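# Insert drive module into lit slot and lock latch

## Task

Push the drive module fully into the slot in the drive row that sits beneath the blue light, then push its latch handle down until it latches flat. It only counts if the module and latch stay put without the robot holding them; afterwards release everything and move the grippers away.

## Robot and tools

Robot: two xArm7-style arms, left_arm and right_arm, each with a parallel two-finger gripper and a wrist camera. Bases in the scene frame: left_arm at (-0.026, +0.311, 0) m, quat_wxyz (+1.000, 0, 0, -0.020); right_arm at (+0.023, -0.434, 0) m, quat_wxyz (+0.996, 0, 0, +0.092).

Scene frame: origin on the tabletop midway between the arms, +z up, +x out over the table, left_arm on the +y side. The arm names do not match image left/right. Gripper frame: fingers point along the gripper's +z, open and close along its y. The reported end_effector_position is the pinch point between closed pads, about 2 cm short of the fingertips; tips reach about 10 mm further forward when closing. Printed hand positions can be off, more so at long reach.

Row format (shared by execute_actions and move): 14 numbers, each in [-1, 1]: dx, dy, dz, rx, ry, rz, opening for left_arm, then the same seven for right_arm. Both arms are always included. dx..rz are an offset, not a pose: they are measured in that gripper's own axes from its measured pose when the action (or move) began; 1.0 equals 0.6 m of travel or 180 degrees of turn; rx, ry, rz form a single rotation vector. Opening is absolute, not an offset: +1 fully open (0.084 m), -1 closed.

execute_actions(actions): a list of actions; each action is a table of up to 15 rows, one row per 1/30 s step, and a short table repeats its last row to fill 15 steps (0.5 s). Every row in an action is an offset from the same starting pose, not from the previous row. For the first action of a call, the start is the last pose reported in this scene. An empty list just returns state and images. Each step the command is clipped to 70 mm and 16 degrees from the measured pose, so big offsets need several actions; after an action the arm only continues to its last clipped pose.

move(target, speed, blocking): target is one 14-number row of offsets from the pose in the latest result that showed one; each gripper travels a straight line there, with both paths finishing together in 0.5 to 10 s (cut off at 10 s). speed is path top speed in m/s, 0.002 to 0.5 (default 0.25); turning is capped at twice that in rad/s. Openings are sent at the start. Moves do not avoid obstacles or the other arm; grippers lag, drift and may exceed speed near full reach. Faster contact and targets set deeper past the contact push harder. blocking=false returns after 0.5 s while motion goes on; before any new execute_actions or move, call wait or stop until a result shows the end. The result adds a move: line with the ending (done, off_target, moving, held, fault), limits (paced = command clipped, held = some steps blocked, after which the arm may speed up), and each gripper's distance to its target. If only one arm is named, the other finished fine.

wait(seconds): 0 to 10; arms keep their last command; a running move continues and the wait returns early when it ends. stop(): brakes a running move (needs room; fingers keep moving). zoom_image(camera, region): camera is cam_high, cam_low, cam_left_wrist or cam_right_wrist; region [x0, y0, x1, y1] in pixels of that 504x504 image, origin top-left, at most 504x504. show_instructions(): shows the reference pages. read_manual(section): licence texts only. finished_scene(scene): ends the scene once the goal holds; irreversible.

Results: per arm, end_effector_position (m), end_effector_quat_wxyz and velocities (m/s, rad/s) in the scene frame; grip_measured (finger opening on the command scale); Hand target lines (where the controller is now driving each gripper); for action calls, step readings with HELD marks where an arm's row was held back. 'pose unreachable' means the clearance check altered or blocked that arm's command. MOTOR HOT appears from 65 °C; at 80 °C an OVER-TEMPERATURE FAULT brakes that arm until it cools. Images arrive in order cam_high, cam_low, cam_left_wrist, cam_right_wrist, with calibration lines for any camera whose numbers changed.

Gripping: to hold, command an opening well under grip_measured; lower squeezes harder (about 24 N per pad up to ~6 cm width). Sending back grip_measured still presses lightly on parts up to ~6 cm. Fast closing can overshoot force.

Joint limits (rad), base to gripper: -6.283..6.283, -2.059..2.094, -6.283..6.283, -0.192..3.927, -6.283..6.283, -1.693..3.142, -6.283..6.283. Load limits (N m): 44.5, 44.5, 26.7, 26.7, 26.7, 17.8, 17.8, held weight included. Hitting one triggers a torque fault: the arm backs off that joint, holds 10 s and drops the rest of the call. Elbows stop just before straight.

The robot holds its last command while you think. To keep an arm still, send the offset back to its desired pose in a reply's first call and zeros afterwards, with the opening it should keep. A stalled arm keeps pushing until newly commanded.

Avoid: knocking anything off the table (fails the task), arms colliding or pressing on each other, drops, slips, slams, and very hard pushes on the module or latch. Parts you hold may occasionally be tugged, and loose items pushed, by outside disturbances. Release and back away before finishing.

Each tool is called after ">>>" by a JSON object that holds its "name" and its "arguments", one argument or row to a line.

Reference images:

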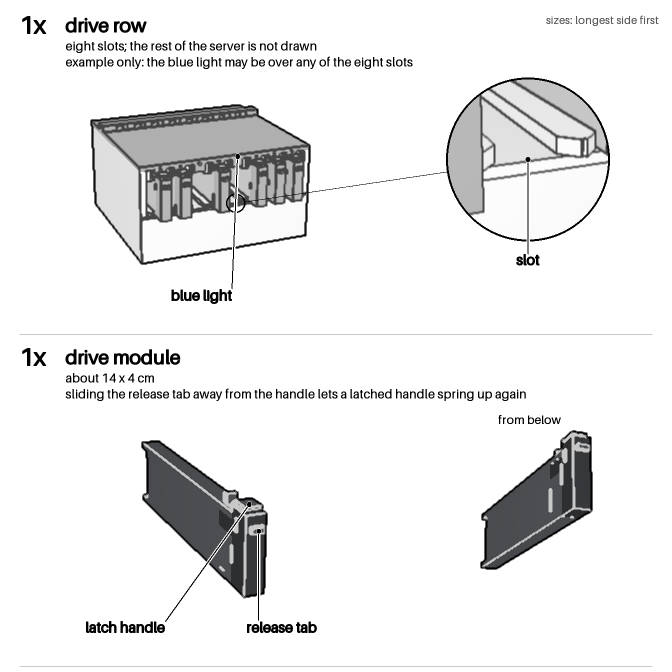

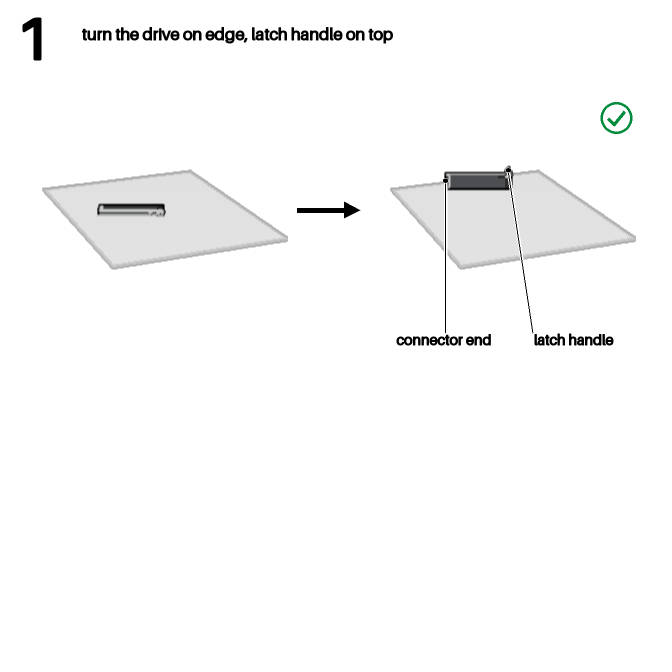

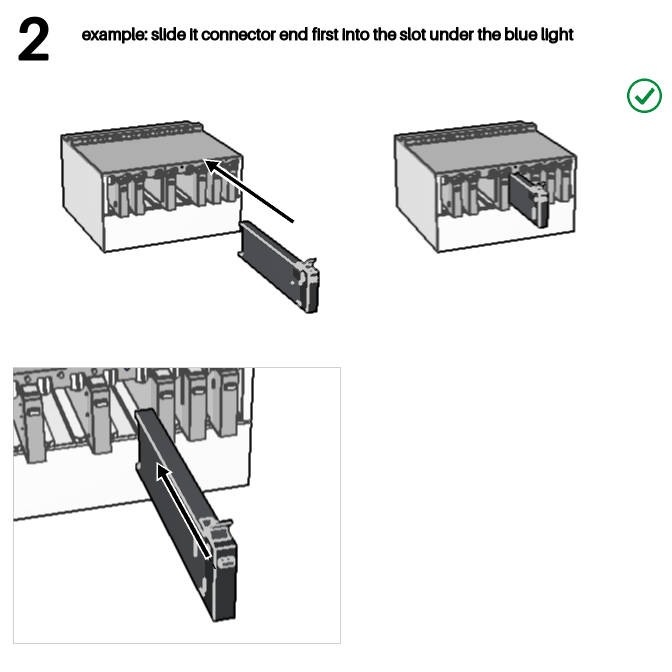

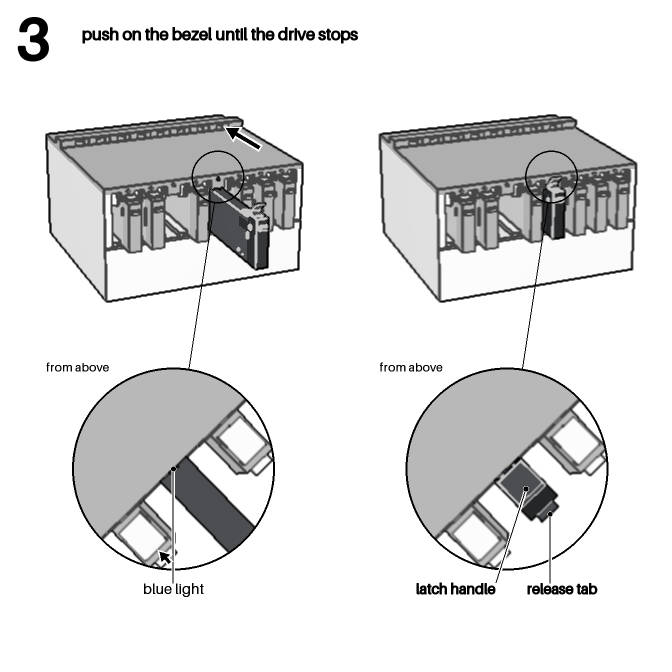

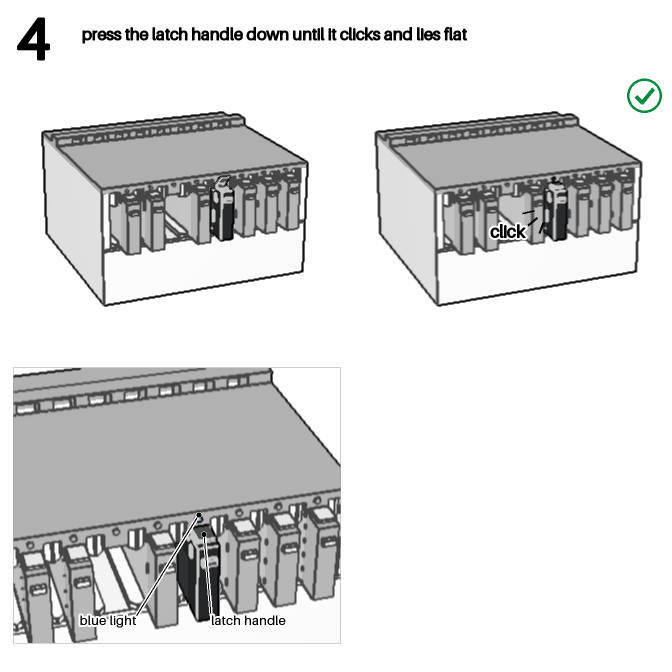

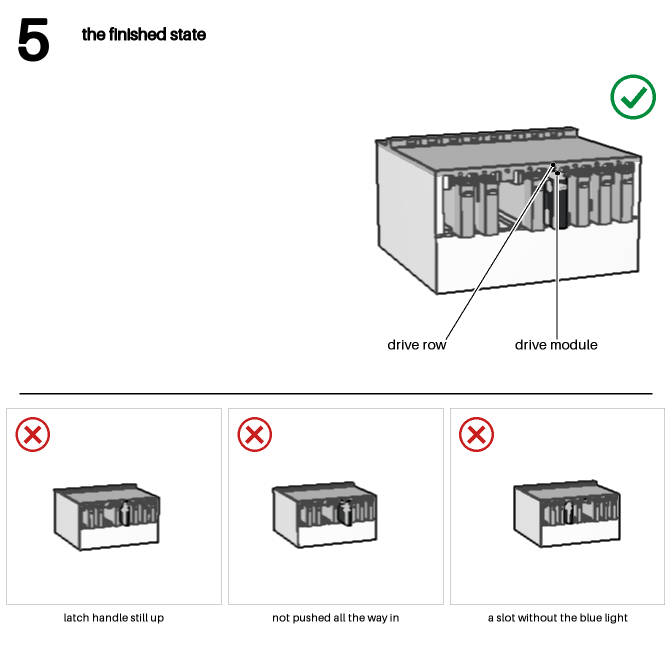

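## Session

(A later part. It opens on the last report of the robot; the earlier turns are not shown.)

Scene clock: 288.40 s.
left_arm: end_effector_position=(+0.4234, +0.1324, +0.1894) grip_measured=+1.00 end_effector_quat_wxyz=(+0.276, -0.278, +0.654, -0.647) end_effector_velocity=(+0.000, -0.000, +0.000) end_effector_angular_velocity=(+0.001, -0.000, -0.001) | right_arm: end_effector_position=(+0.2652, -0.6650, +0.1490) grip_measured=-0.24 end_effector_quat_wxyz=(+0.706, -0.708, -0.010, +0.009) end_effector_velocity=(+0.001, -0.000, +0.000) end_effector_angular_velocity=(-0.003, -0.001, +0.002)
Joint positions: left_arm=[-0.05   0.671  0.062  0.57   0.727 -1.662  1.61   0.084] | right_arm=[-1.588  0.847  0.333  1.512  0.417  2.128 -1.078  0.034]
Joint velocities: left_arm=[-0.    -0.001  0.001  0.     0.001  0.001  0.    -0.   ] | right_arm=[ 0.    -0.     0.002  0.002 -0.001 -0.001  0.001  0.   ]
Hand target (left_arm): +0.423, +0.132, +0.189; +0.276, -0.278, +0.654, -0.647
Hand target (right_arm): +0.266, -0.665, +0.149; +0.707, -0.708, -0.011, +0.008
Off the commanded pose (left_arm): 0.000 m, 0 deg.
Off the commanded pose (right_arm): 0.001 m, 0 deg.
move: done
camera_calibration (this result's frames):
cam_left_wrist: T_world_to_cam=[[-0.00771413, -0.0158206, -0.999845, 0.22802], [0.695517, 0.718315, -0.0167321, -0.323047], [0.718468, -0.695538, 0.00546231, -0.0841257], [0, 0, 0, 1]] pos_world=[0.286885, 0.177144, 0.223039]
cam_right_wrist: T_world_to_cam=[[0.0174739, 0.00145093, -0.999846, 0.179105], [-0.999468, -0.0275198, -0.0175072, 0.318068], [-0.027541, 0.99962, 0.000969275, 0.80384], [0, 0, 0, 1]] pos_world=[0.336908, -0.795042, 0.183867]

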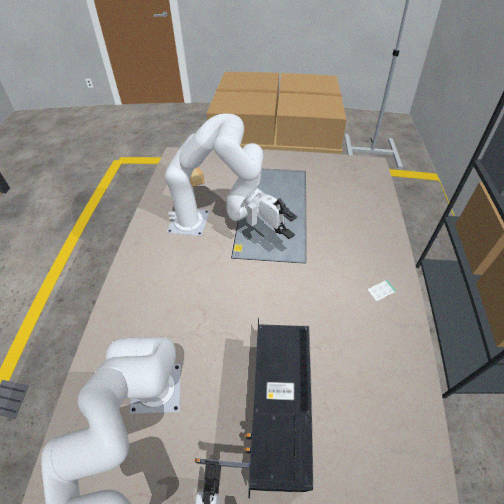

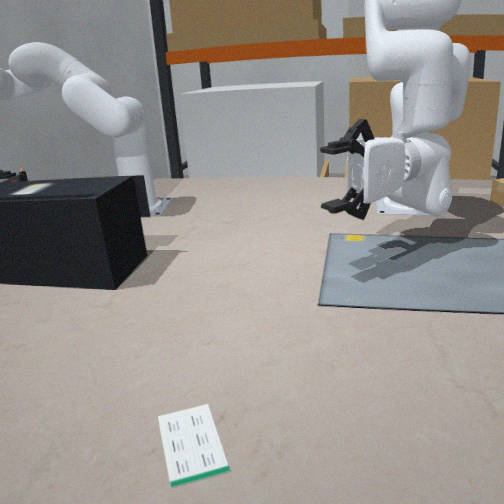

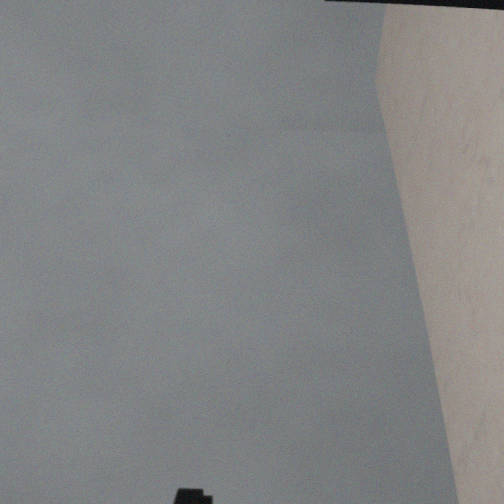

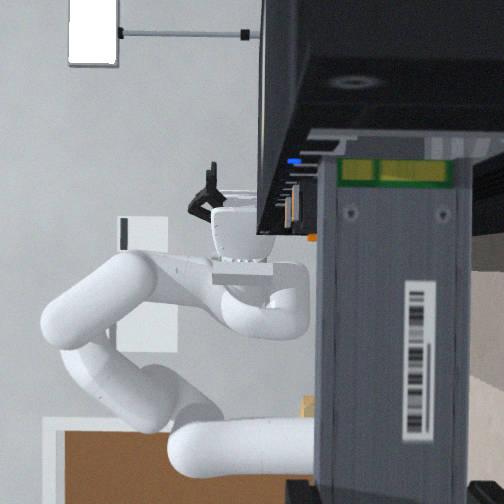

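>>> {"name": "move", "arguments": {
  "target": [0,0,0,0,0,0,1, -0.02,0,0,0,0,0,-0.7],
  "speed": 0.03
}}

>>> {"name": "move", "arguments": {
  "target": [0,0,0,0,0,0,1, 0,0,0.004,0,0,0,-0.7],
  "speed": 0.02
}}

>>> {"name": "move", "arguments": {
  "target": [0,0,0,0,0,0,1, 0.035,0,0,0,0,0,-0.7],
  "speed": 0.02
}}

>>> {"name": "zoom_image", "arguments": {
  "camera": "cam_high",
  "region": [200,430,280,490]
}}

Scene clock: 304.43 s.
left_arm: end_effector_position=(+0.4234, +0.1324, +0.1894) grip_measured=+1.00 end_effector_quat_wxyz=(+0.276, -0.278, +0.654, -0.647) end_effector_velocity=(+0.000, +0.000, +0.001) end_effector_angular_velocity=(+0.001, -0.003, +0.001) | right_arm: end_effector_position=(+0.2534, -0.6652, +0.1491) grip_measured=-0.24 end_effector_quat_wxyz=(+0.706, -0.708, -0.011, +0.009) end_effector_velocity=(-0.000, +0.001, -0.000) end_effector_angular_velocity=(+0.001, +0.001, +0.003)
Joint positions: left_arm=[-0.05   0.671  0.062  0.57   0.727 -1.662  1.61   0.084] | right_arm=[-1.607  0.834  0.329  1.49   0.397  2.13  -1.097  0.034]
Joint velocities: left_arm=[ 0.    -0.002 -0.    -0.    -0.001  0.     0.002 -0.   ] | right_arm=[ 0.     0.001  0.001 -0.001 -0.002  0.    -0.     0.   ]
Hand target (left_arm): +0.423, +0.132, +0.189; +0.276, -0.278, +0.654, -0.647
Hand target (right_arm): +0.253, -0.665, +0.149; +0.706, -0.708, -0.010, +0.009
Off the commanded pose (left_arm): 0.000 m, 0 deg.
Off the commanded pose (right_arm): 0.000 m, 0 deg.
move: done
camera_calibration (this result's frames):
cam_left_wrist: T_world_to_cam=[[-0.00771413, -0.0158208, -0.999845, 0.22802], [0.695517, 0.718315, -0.0167322, -0.323047], [0.718468, -0.695538, 0.00546242, -0.0841257], [0, 0, 0, 1]] pos_world=[0.286885, 0.177144, 0.223039]
cam_right_wrist: T_world_to_cam=[[0.0179849, 0.00151758, -0.999837, 0.179304], [-0.99945, -0.0278466, -0.0180202, 0.306156], [-0.0278695, 0.999611, 0.00101592, 0.803806], [0, 0, 0, 1]] pos_world=[0.325164, -0.79524, 0.183975]

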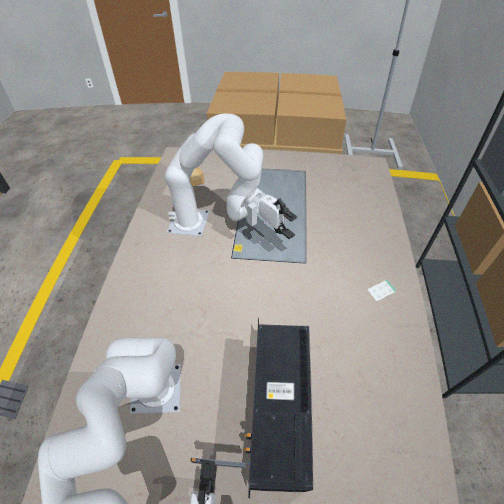

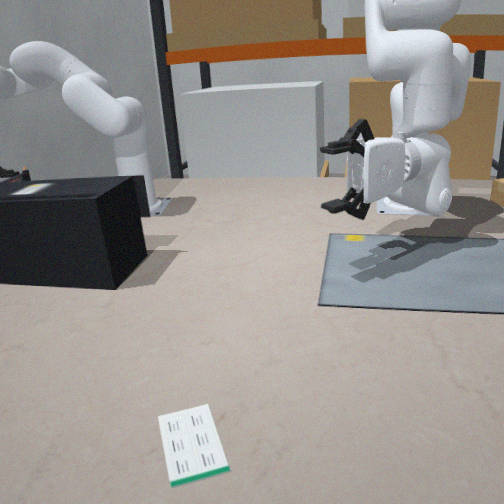

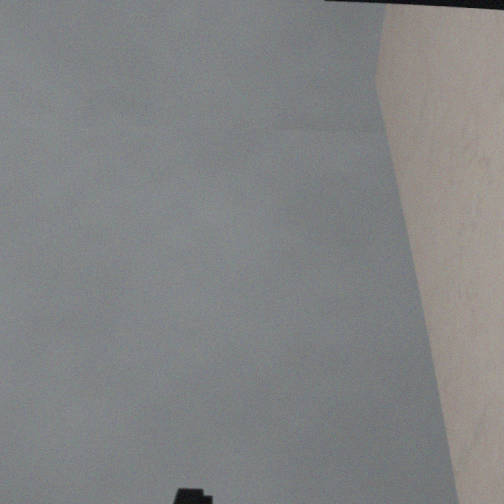

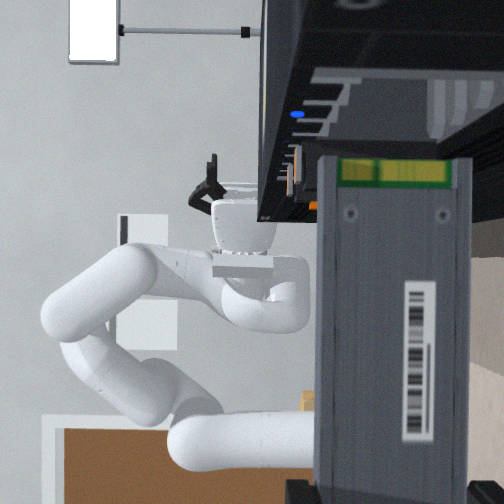

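Scene clock: 305.13 s.
left_arm: end_effector_position=(+0.4234, +0.1324, +0.1894) grip_measured=+1.00 end_effector_quat_wxyz=(+0.276, -0.278, +0.654, -0.647) end_effector_velocity=(-0.000, -0.000, -0.000) end_effector_angular_velocity=(-0.000, +0.001, -0.000) | right_arm: end_effector_position=(+0.2534, -0.6629, +0.1491) grip_measured=-0.24 end_effector_quat_wxyz=(+0.706, -0.708, -0.011, +0.009) end_effector_velocity=(-0.001, -0.001, -0.000) end_effector_angular_velocity=(-0.001, -0.000, -0.002)
Joint positions: left_arm=[-0.05   0.671  0.062  0.57   0.727 -1.662  1.61   0.084] | right_arm=[-1.607  0.827  0.33   1.479  0.398  2.125 -1.099  0.034]
Joint velocities: left_arm=[-0.    -0.    -0.    -0.     0.     0.    -0.001  0.   ] | right_arm=[-0.001 -0.    -0.001  0.    -0.    -0.    -0.001 -0.   ]
Hand target (left_arm): +0.423, +0.132, +0.189; +0.276, -0.278, +0.654, -0.647
Hand target (right_arm): +0.253, -0.663, +0.149; +0.706, -0.708, -0.011, +0.009
Off the commanded pose (left_arm): 0.000 m, 0 deg.
Off the commanded pose (right_arm): 0.000 m, 0 deg.
move: done
camera_calibration (this result's frames):
cam_left_wrist: T_world_to_cam=[[-0.00771409, -0.0158208, -0.999845, 0.22802], [0.695517, 0.718315, -0.0167322, -0.323047], [0.718468, -0.695538, 0.00546246, -0.0841258], [0, 0, 0, 1]] pos_world=[0.286885, 0.177144, 0.223039]
cam_right_wrist: T_world_to_cam=[[0.0180167, 0.00150281, -0.999837, 0.179286], [-0.99945, -0.0278342, -0.0180515, 0.306171], [-0.0278568, 0.999611, 0.0010005, 0.801422], [0, 0, 0, 1]] pos_world=[0.325097, -0.792858, 0.183982]

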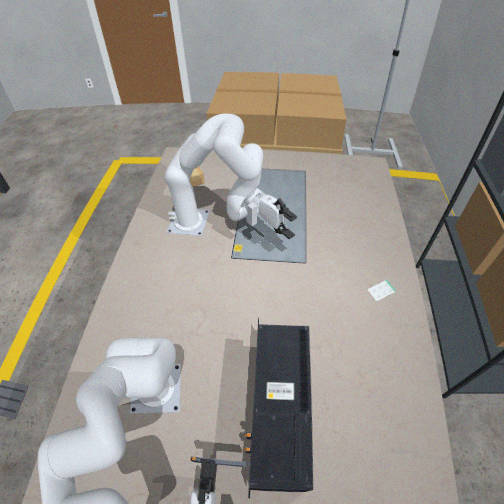

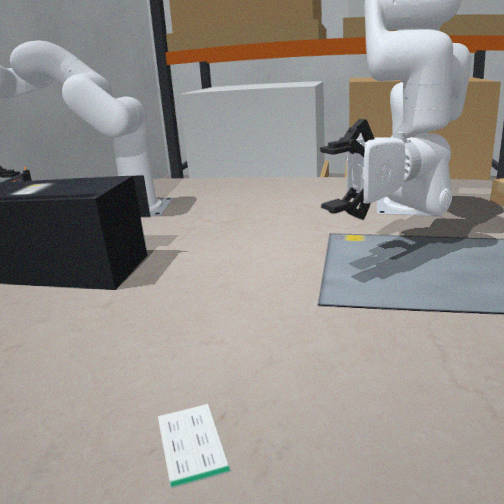

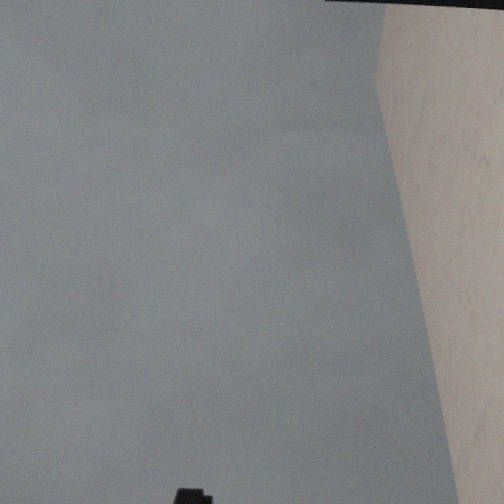

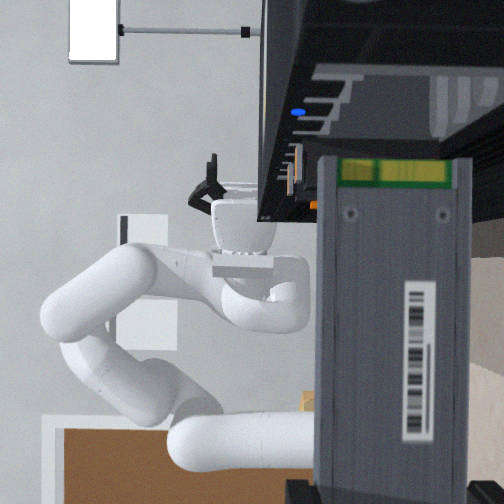

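Scene clock: 306.43 s.
left_arm: end_effector_position=(+0.4234, +0.1324, +0.1894) grip_measured=+1.00 end_effector_quat_wxyz=(+0.276, -0.278, +0.654, -0.647) end_effector_velocity=(-0.000, -0.000, +0.000) end_effector_angular_velocity=(+0.000, -0.002, -0.000) | right_arm: end_effector_position=(+0.2741, -0.6624, +0.1490) grip_measured=-0.24 end_effector_quat_wxyz=(+0.706, -0.708, -0.010, +0.009) end_effector_velocity=(+0.001, +0.000, +0.000) end_effector_angular_velocity=(-0.002, -0.000, +0.004)
Joint positions: left_arm=[-0.05   0.671  0.062  0.57   0.727 -1.662  1.61   0.084] | right_arm=[-1.576  0.852  0.339  1.517  0.432  2.12  -1.064  0.034]
Joint velocities: left_arm=[-0.    -0.001 -0.     0.     0.    -0.001  0.001  0.   ] | right_arm=[ 0.002 -0.001  0.002  0.001 -0.001 -0.     0.001  0.   ]
Hand target (left_arm): +0.423, +0.132, +0.189; +0.276, -0.278, +0.654, -0.647
Hand target (right_arm): +0.274, -0.662, +0.149; +0.706, -0.708, -0.011, +0.009
Off the commanded pose (left_arm): 0.000 m, 0 deg.
Off the commanded pose (right_arm): 0.000 m, 0 deg.
move: done
camera_calibration (this result's frames):
cam_left_wrist: T_world_to_cam=[[-0.00771422, -0.0158207, -0.999845, 0.22802], [0.695517, 0.718315, -0.0167322, -0.323047], [0.718468, -0.695538, 0.0054623, -0.0841257], [0, 0, 0, 1]] pos_world=[0.286885, 0.177144, 0.223039]
cam_right_wrist: T_world_to_cam=[[0.0171625, 0.00130533, -0.999852, 0.178847], [-0.999467, -0.0277663, -0.0171922, 0.326798], [-0.0277846, 0.999614, 0.000828099, 0.801511], [0, 0, 0, 1]] pos_world=[0.345824, -0.79236, 0.183775]

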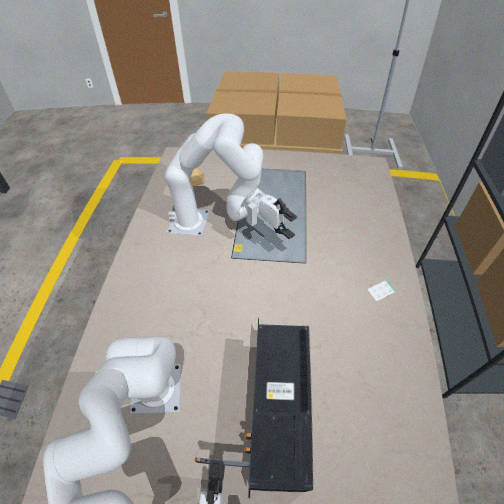

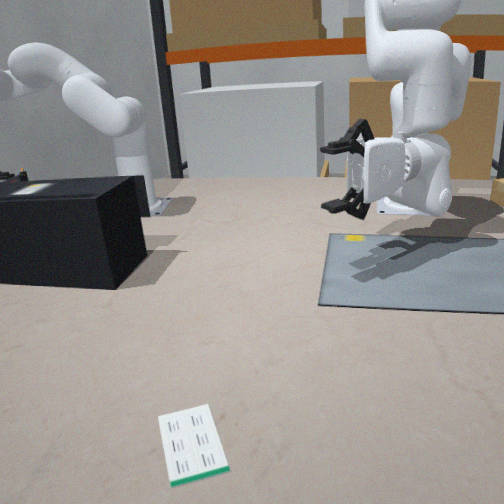

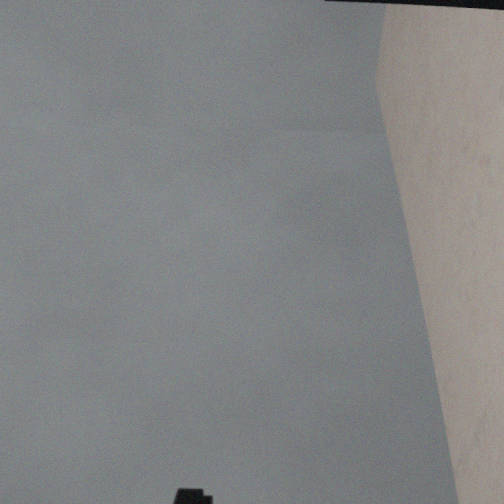

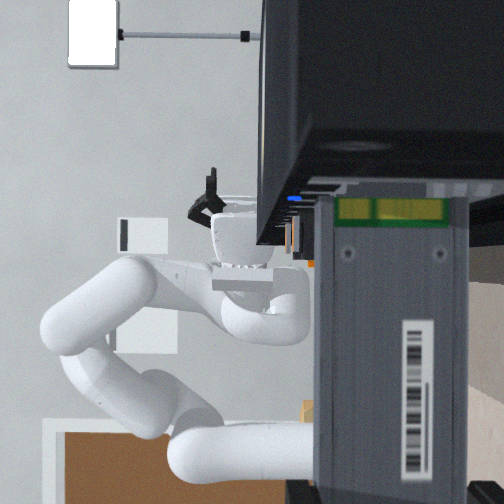

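Region (200, 430, 280, 490) of cam_high's 504x504 image, scaled by 6.300, with more detail than that image has; it fills the top 378 rows of this view, and the rest is white.

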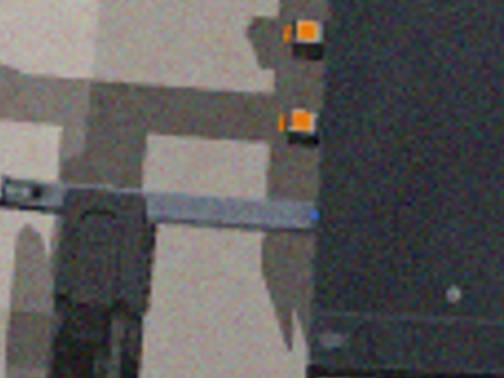

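>>> {"name": "move", "arguments": {
  "target": [0,0,0,0,0,0,1, -0.012,0,0,0,0,0,-0.7],
  "speed": 0.03
}}

>>> {"name": "move", "arguments": {
  "target": [0,0,0,0,0,0,1, 0,-0.0075,0,0,0,0,-0.7],
  "speed": 0.02
}}

>>> {"name": "move", "arguments": {
  "target": [0,0,0,0,0,0,1, 0.028,0,0,0,0,0,-0.7],
  "speed": 0.02
}}

Scene clock: 315.27 s.
left_arm: end_effector_position=(+0.4234, +0.1324, +0.1894) grip_measured=+1.00 end_effector_quat_wxyz=(+0.276, -0.278, +0.654, -0.647) end_effector_velocity=(-0.000, -0.000, +0.000) end_effector_angular_velocity=(-0.001, +0.000, -0.000) | right_arm: end_effector_position=(+0.2672, -0.6624, +0.1491) grip_measured=-0.24 end_effector_quat_wxyz=(+0.706, -0.708, -0.011, +0.009) end_effector_velocity=(-0.001, +0.000, -0.000) end_effector_angular_velocity=(+0.001, +0.002, +0.002)
Joint positions: left_arm=[-0.05   0.671  0.062  0.57   0.727 -1.662  1.61   0.084] | right_arm=[-1.588  0.844  0.338  1.503  0.42   2.121 -1.075  0.034]
Joint velocities: left_arm=[-0.001 -0.    -0.001  0.    -0.001 -0.    -0.001  0.   ] | right_arm=[ 0.001 -0.    -0.001 -0.001 -0.002  0.001 -0.    -0.   ]
Hand target (left_arm): +0.423, +0.132, +0.189; +0.276, -0.278, +0.654, -0.647
Hand target (right_arm): +0.267, -0.663, +0.149; +0.706, -0.708, -0.010, +0.009
Off the commanded pose (left_arm): 0.000 m, 0 deg.
Off the commanded pose (right_arm): 0.000 m, 0 deg.
move: done
camera_calibration (this result's frames):
cam_left_wrist: T_world_to_cam=[[-0.00771448, -0.0158208, -0.999845, 0.22802], [0.695517, 0.718315, -0.0167324, -0.323047], [0.718468, -0.695538, 0.00546218, -0.0841257], [0, 0, 0, 1]] pos_world=[0.286885, 0.177144, 0.223039]
cam_right_wrist: T_world_to_cam=[[0.0177467, 0.001296, -0.999842, 0.178896], [-0.999449, -0.0280327, -0.0177761, 0.319787], [-0.0280513, 0.999606, 0.000797797, 0.801474], [0, 0, 0, 1]] pos_world=[0.338918, -0.792426, 0.183912]

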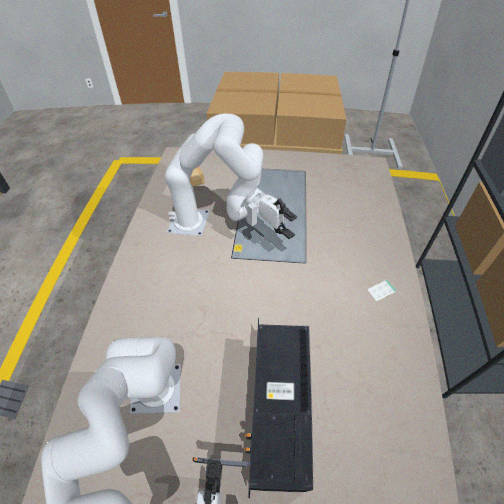

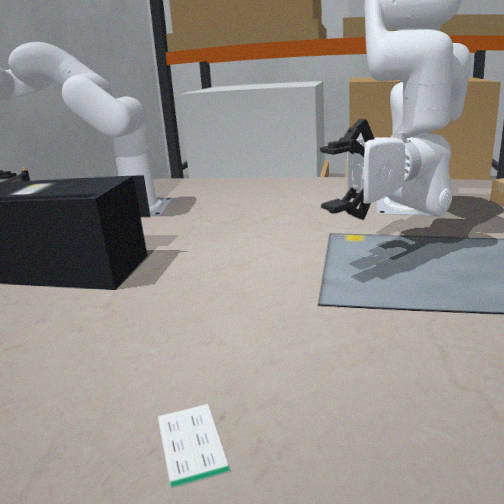

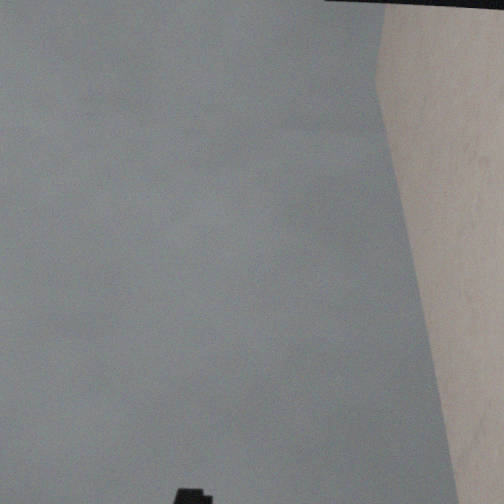

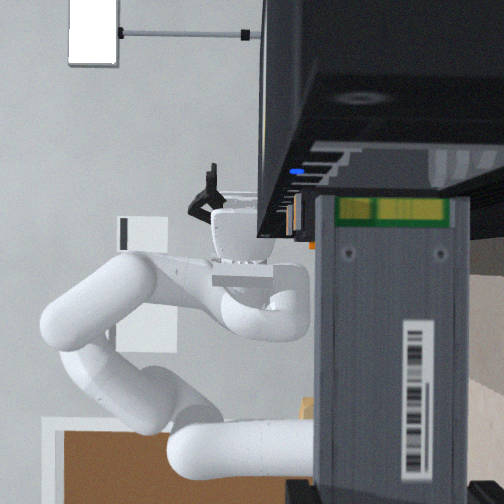

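Scene clock: 315.97 s.
left_arm: end_effector_position=(+0.4234, +0.1324, +0.1894) grip_measured=+1.00 end_effector_quat_wxyz=(+0.276, -0.278, +0.654, -0.647) end_effector_velocity=(-0.000, -0.000, +0.000) end_effector_angular_velocity=(-0.001, +0.000, -0.002) | right_arm: end_effector_position=(+0.2671, -0.6624, +0.1535) grip_measured=-0.24 end_effector_quat_wxyz=(+0.706, -0.708, -0.011, +0.009) end_effector_velocity=(-0.000, +0.001, -0.000) end_effector_angular_velocity=(+0.003, +0.001, +0.000)
Joint positions: left_arm=[-0.05   0.671  0.062  0.57   0.727 -1.662  1.61   0.084] | right_arm=[-1.59   0.834  0.34   1.501  0.424  2.127 -1.072  0.034]
Joint velocities: left_arm=[-0.    -0.    -0.    -0.     0.001 -0.    -0.001 -0.   ] | right_arm=[-0.     0.001  0.    -0.001  0.     0.     0.001 -0.   ]
Hand target (left_arm): +0.423, +0.132, +0.189; +0.276, -0.278, +0.654, -0.647
Hand target (right_arm): +0.267, -0.662, +0.154; +0.706, -0.708, -0.011, +0.009
Off the commanded pose (left_arm): 0.000 m, 0 deg.
Off the commanded pose (right_arm): 0.000 m, 0 deg.
move: done
camera_calibration (this result's frames):
cam_left_wrist: T_world_to_cam=[[-0.00771431, -0.0158207, -0.999845, 0.22802], [0.695517, 0.718315, -0.0167323, -0.323047], [0.718468, -0.695538, 0.00546229, -0.0841257], [0, 0, 0, 1]] pos_world=[0.286885, 0.177144, 0.223039]
cam_right_wrist: T_world_to_cam=[[0.0177458, 0.00131932, -0.999842, 0.183398], [-0.99945, -0.0280012, -0.0177758, 0.319875], [-0.0280203, 0.999607, 0.000821686, 0.801457], [0, 0, 0, 1]] pos_world=[0.338901, -0.792427, 0.188397]

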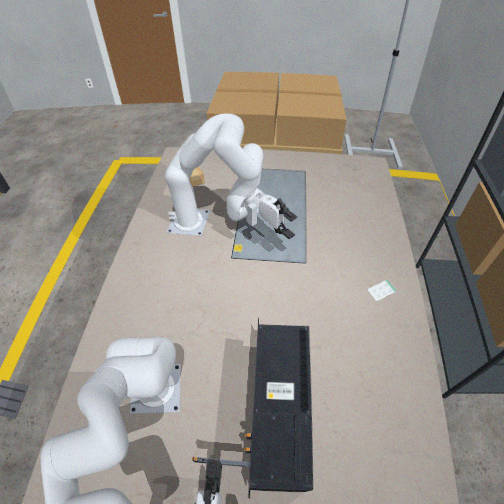

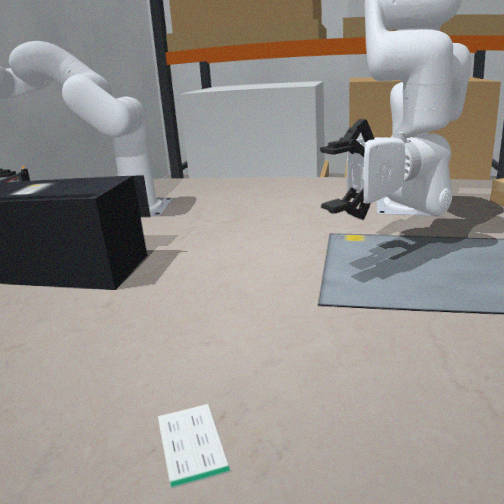

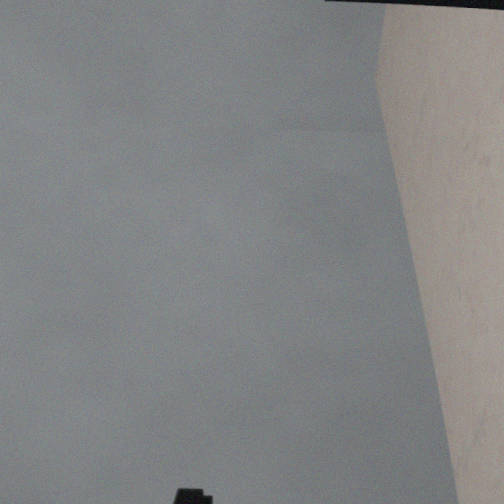

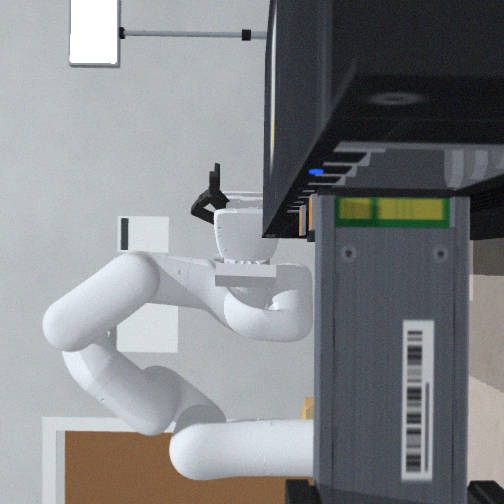

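Scene clock: 317.07 s.
left_arm: end_effector_position=(+0.4234, +0.1324, +0.1894) grip_measured=+1.00 end_effector_quat_wxyz=(+0.276, -0.278, +0.654, -0.647) end_effector_velocity=(+0.000, +0.000, +0.001) end_effector_angular_velocity=(+0.001, -0.002, -0.000) | right_arm: end_effector_position=(+0.2838, -0.6620, +0.1535) grip_measured=-0.24 end_effector_quat_wxyz=(+0.706, -0.708, -0.010, +0.009) end_effector_velocity=(+0.000, -0.000, -0.000) end_effector_angular_velocity=(-0.002, +0.000, -0.000)
Joint positions: left_arm=[-0.05   0.671  0.062  0.57   0.727 -1.662  1.61   0.084] | right_arm=[-1.565  0.854  0.346  1.533  0.45   2.124 -1.044  0.034]
Joint velocities: left_arm=[ 0.    -0.001  0.     0.     0.001 -0.     0.001  0.   ] | right_arm=[ 0.     0.     0.     0.001 -0.    -0.001  0.001 -0.   ]
Hand target (left_arm): +0.423, +0.132, +0.189; +0.276, -0.278, +0.654, -0.647
Hand target (right_arm): +0.284, -0.662, +0.154; +0.706, -0.708, -0.011, +0.009
Off the commanded pose (left_arm): 0.000 m, 0 deg.
Off the commanded pose (right_arm): 0.000 m, 0 deg.
move: done
camera_calibration (this result's frames):
cam_left_wrist: T_world_to_cam=[[-0.00771437, -0.0158208, -0.999845, 0.22802], [0.695517, 0.718315, -0.0167323, -0.323047], [0.718469, -0.695538, 0.00546225, -0.0841257], [0, 0, 0, 1]] pos_world=[0.286885, 0.177144, 0.223039]
cam_right_wrist: T_world_to_cam=[[0.0172657, 0.0012896, -0.99985, 0.183149], [-0.999462, -0.0278515, -0.0172949, 0.336526], [-0.0278696, 0.999611, 0.000808033, 0.801479], [0, 0, 0, 1]] pos_world=[0.35552, -0.792031, 0.188294]

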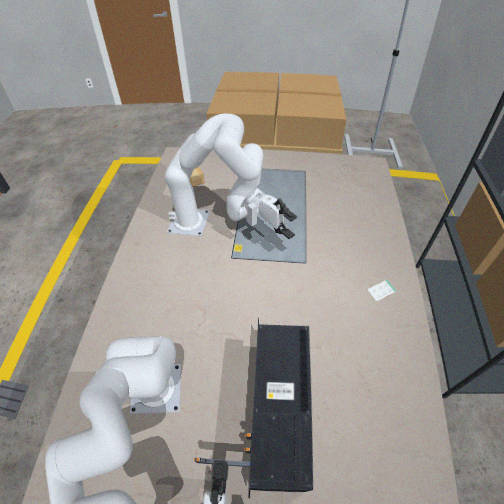

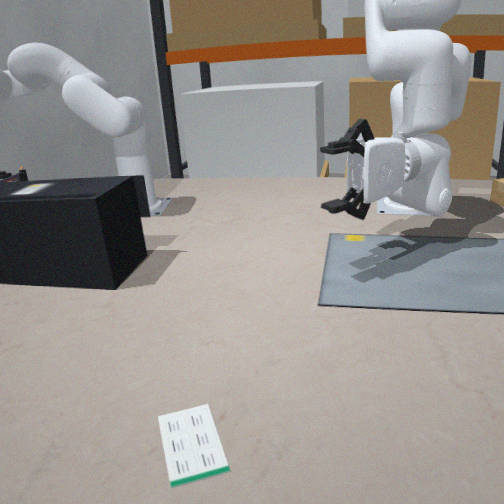

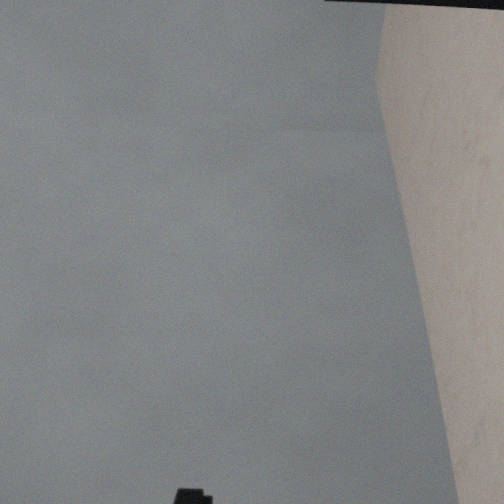

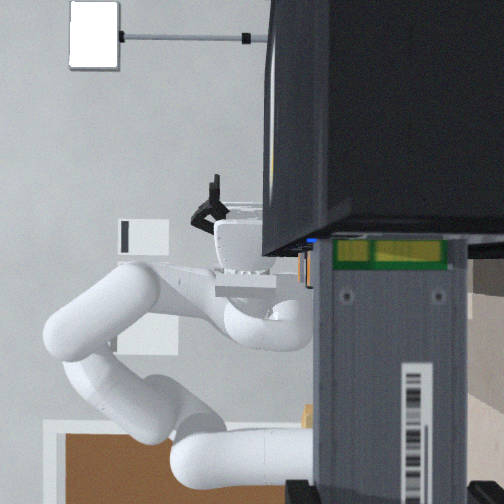

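>>> {"name": "move", "arguments": {
  "target": [0,0,0,0,0,0,1, -0.012,0,0,0,0,0,-1],
  "speed": 0.03
}}

>>> {"name": "move", "arguments": {
  "target": [0,0,0,0,0,0,1, 0,0.0037,0,0,0,0,-1],
  "speed": 0.02
}}

>>> {"name": "zoom_image", "arguments": {
  "camera": "cam_right_wrist",
  "region": [270,120,504,320]
}}

Scene clock: 323.03 s.
left_arm: end_effector_position=(+0.4234, +0.1324, +0.1894) grip_measured=+1.00 end_effector_quat_wxyz=(+0.276, -0.278, +0.654, -0.647) end_effector_velocity=(-0.000, -0.001, -0.000) end_effector_angular_velocity=(-0.000, +0.000, -0.002) | right_arm: end_effector_position=(+0.2768, -0.6621, +0.1535) grip_measured=-0.24 end_effector_quat_wxyz=(+0.706, -0.708, -0.011, +0.009) end_effector_velocity=(-0.001, +0.000, -0.000) end_effector_angular_velocity=(+0.002, +0.001, +0.001)
Joint positions: left_arm=[-0.05   0.671  0.062  0.57   0.727 -1.662  1.61   0.084] | right_arm=[-1.577  0.846  0.345  1.519  0.439  2.125 -1.055  0.034]
Joint velocities: left_arm=[ 0.     0.    -0.001  0.     0.001  0.001 -0.    -0.   ] | right_arm=[-0.001  0.    -0.001 -0.001 -0.001  0.001 -0.    -0.   ]
Hand target (left_arm): +0.423, +0.132, +0.189; +0.276, -0.278, +0.654, -0.647
Hand target (right_arm): +0.277, -0.662, +0.153; +0.706, -0.708, -0.010, +0.009
Off the commanded pose (left_arm): 0.000 m, 0 deg.
Off the commanded pose (right_arm): 0.000 m, 0 deg.
move: done
camera_calibration (this result's frames):
cam_left_wrist: T_world_to_cam=[[-0.00771461, -0.0158208, -0.999845, 0.22802], [0.695517, 0.718315, -0.0167325, -0.323047], [0.718468, -0.695538, 0.00546209, -0.0841257], [0, 0, 0, 1]] pos_world=[0.286885, 0.177144, 0.223039]
cam_right_wrist: T_world_to_cam=[[0.0178129, 0.00125977, -0.999841, 0.183172], [-0.999446, -0.0280859, -0.0178412, 0.329528], [-0.0281039, 0.999605, 0.000758782, 0.80144], [0, 0, 0, 1]] pos_world=[0.348606, -0.792099, 0.188414]

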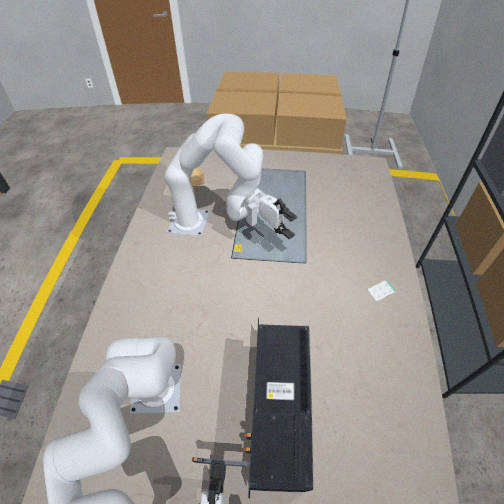

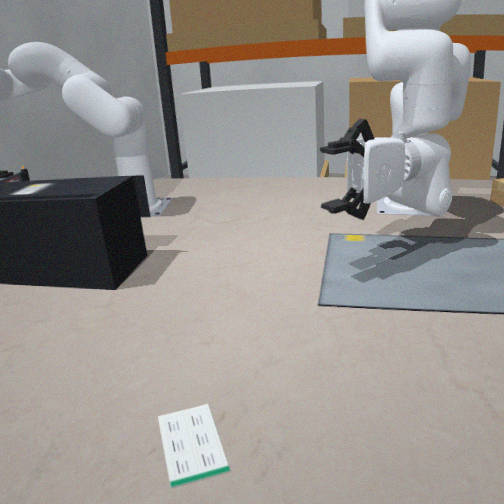

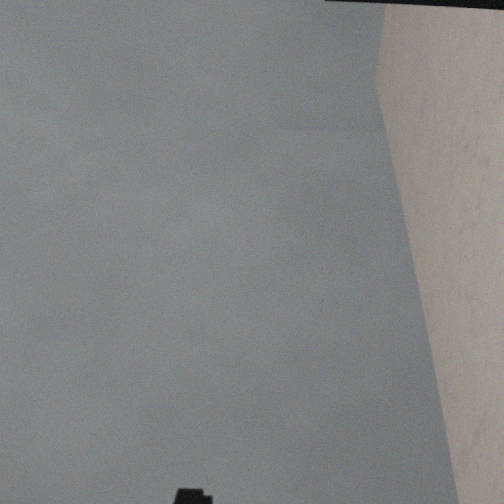

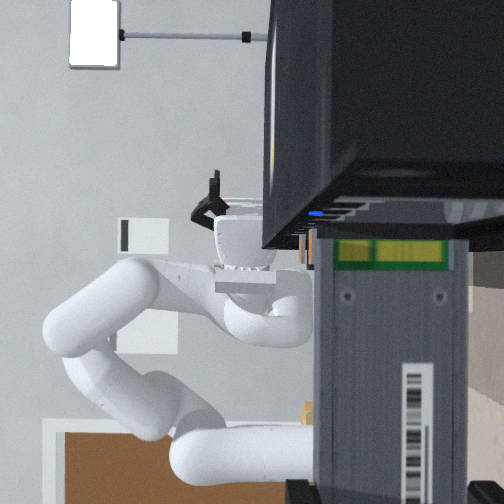

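Scene clock: 323.73 s.
left_arm: end_effector_position=(+0.4234, +0.1324, +0.1894) grip_measured=+1.00 end_effector_quat_wxyz=(+0.276, -0.278, +0.654, -0.647) end_effector_velocity=(-0.000, -0.001, +0.001) end_effector_angular_velocity=(-0.002, -0.000, -0.002) | right_arm: end_effector_position=(+0.2768, -0.6621, +0.1513) grip_measured=-0.24 end_effector_quat_wxyz=(+0.706, -0.708, -0.011, +0.009) end_effector_velocity=(+0.000, +0.000, +0.000) end_effector_angular_velocity=(-0.002, -0.000, +0.003)
Joint positions: left_arm=[-0.05   0.671  0.062  0.57   0.727 -1.662  1.61   0.084] | right_arm=[-1.576  0.85   0.345  1.52   0.437  2.122 -1.057  0.034]
Joint velocities: left_arm=[ 0.    -0.001 -0.002  0.     0.    -0.    -0.001  0.   ] | right_arm=[ 0.001 -0.     0.001  0.001 -0.001 -0.     0.001 -0.   ]
Hand target (left_arm): +0.423, +0.132, +0.189; +0.276, -0.278, +0.654, -0.647
Hand target (right_arm): +0.277, -0.662, +0.151; +0.706, -0.708, -0.011, +0.009
Off the commanded pose (left_arm): 0.000 m, 0 deg.
Off the commanded pose (right_arm): 0.000 m, 0 deg.
move: done
camera_calibration (this result's frames):
cam_left_wrist: T_world_to_cam=[[-0.00771464, -0.0158209, -0.999845, 0.22802], [0.695517, 0.718315, -0.0167327, -0.323047], [0.718468, -0.695538, 0.00546218, -0.0841257], [0, 0, 0, 1]] pos_world=[0.286885, 0.177144, 0.223039]
cam_right_wrist: T_world_to_cam=[[0.0178214, 0.0012402, -0.99984, 0.180945], [-0.999446, -0.0281079, -0.0178492, 0.329484], [-0.0281256, 0.999604, 0.000738589, 0.801451], [0, 0, 0, 1]] pos_world=[0.348618, -0.792097, 0.186205]

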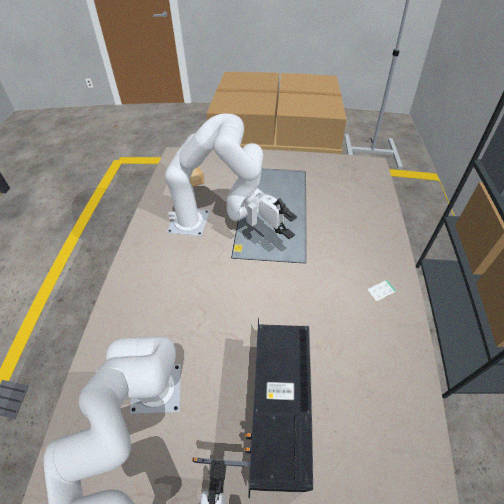

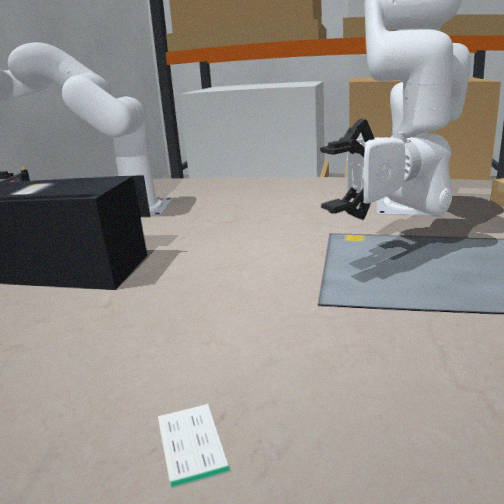

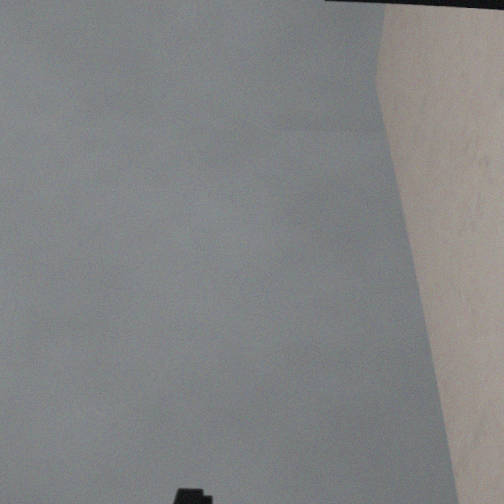

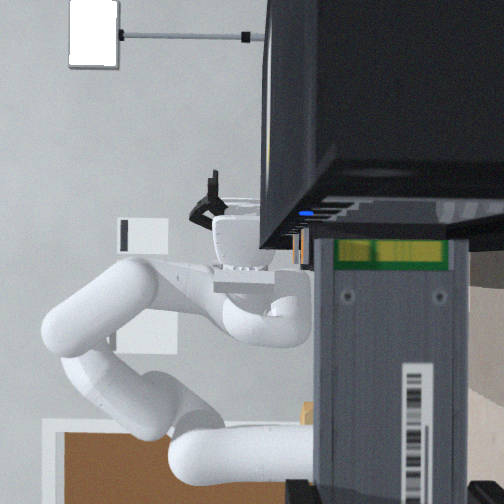

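Region (270, 120, 504, 320) of cam_right_wrist's 504x504 image, scaled by 2.154, with more detail than that image has; it fills the top 431 rows of this view, and the rest is white.

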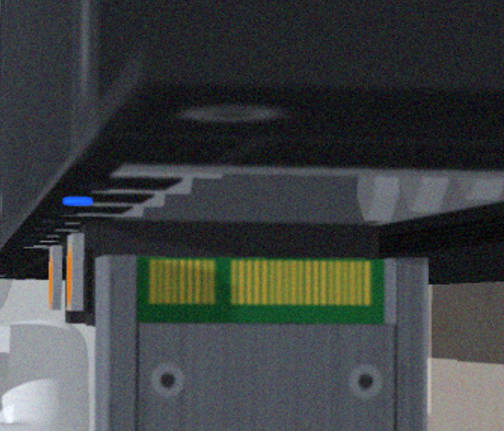

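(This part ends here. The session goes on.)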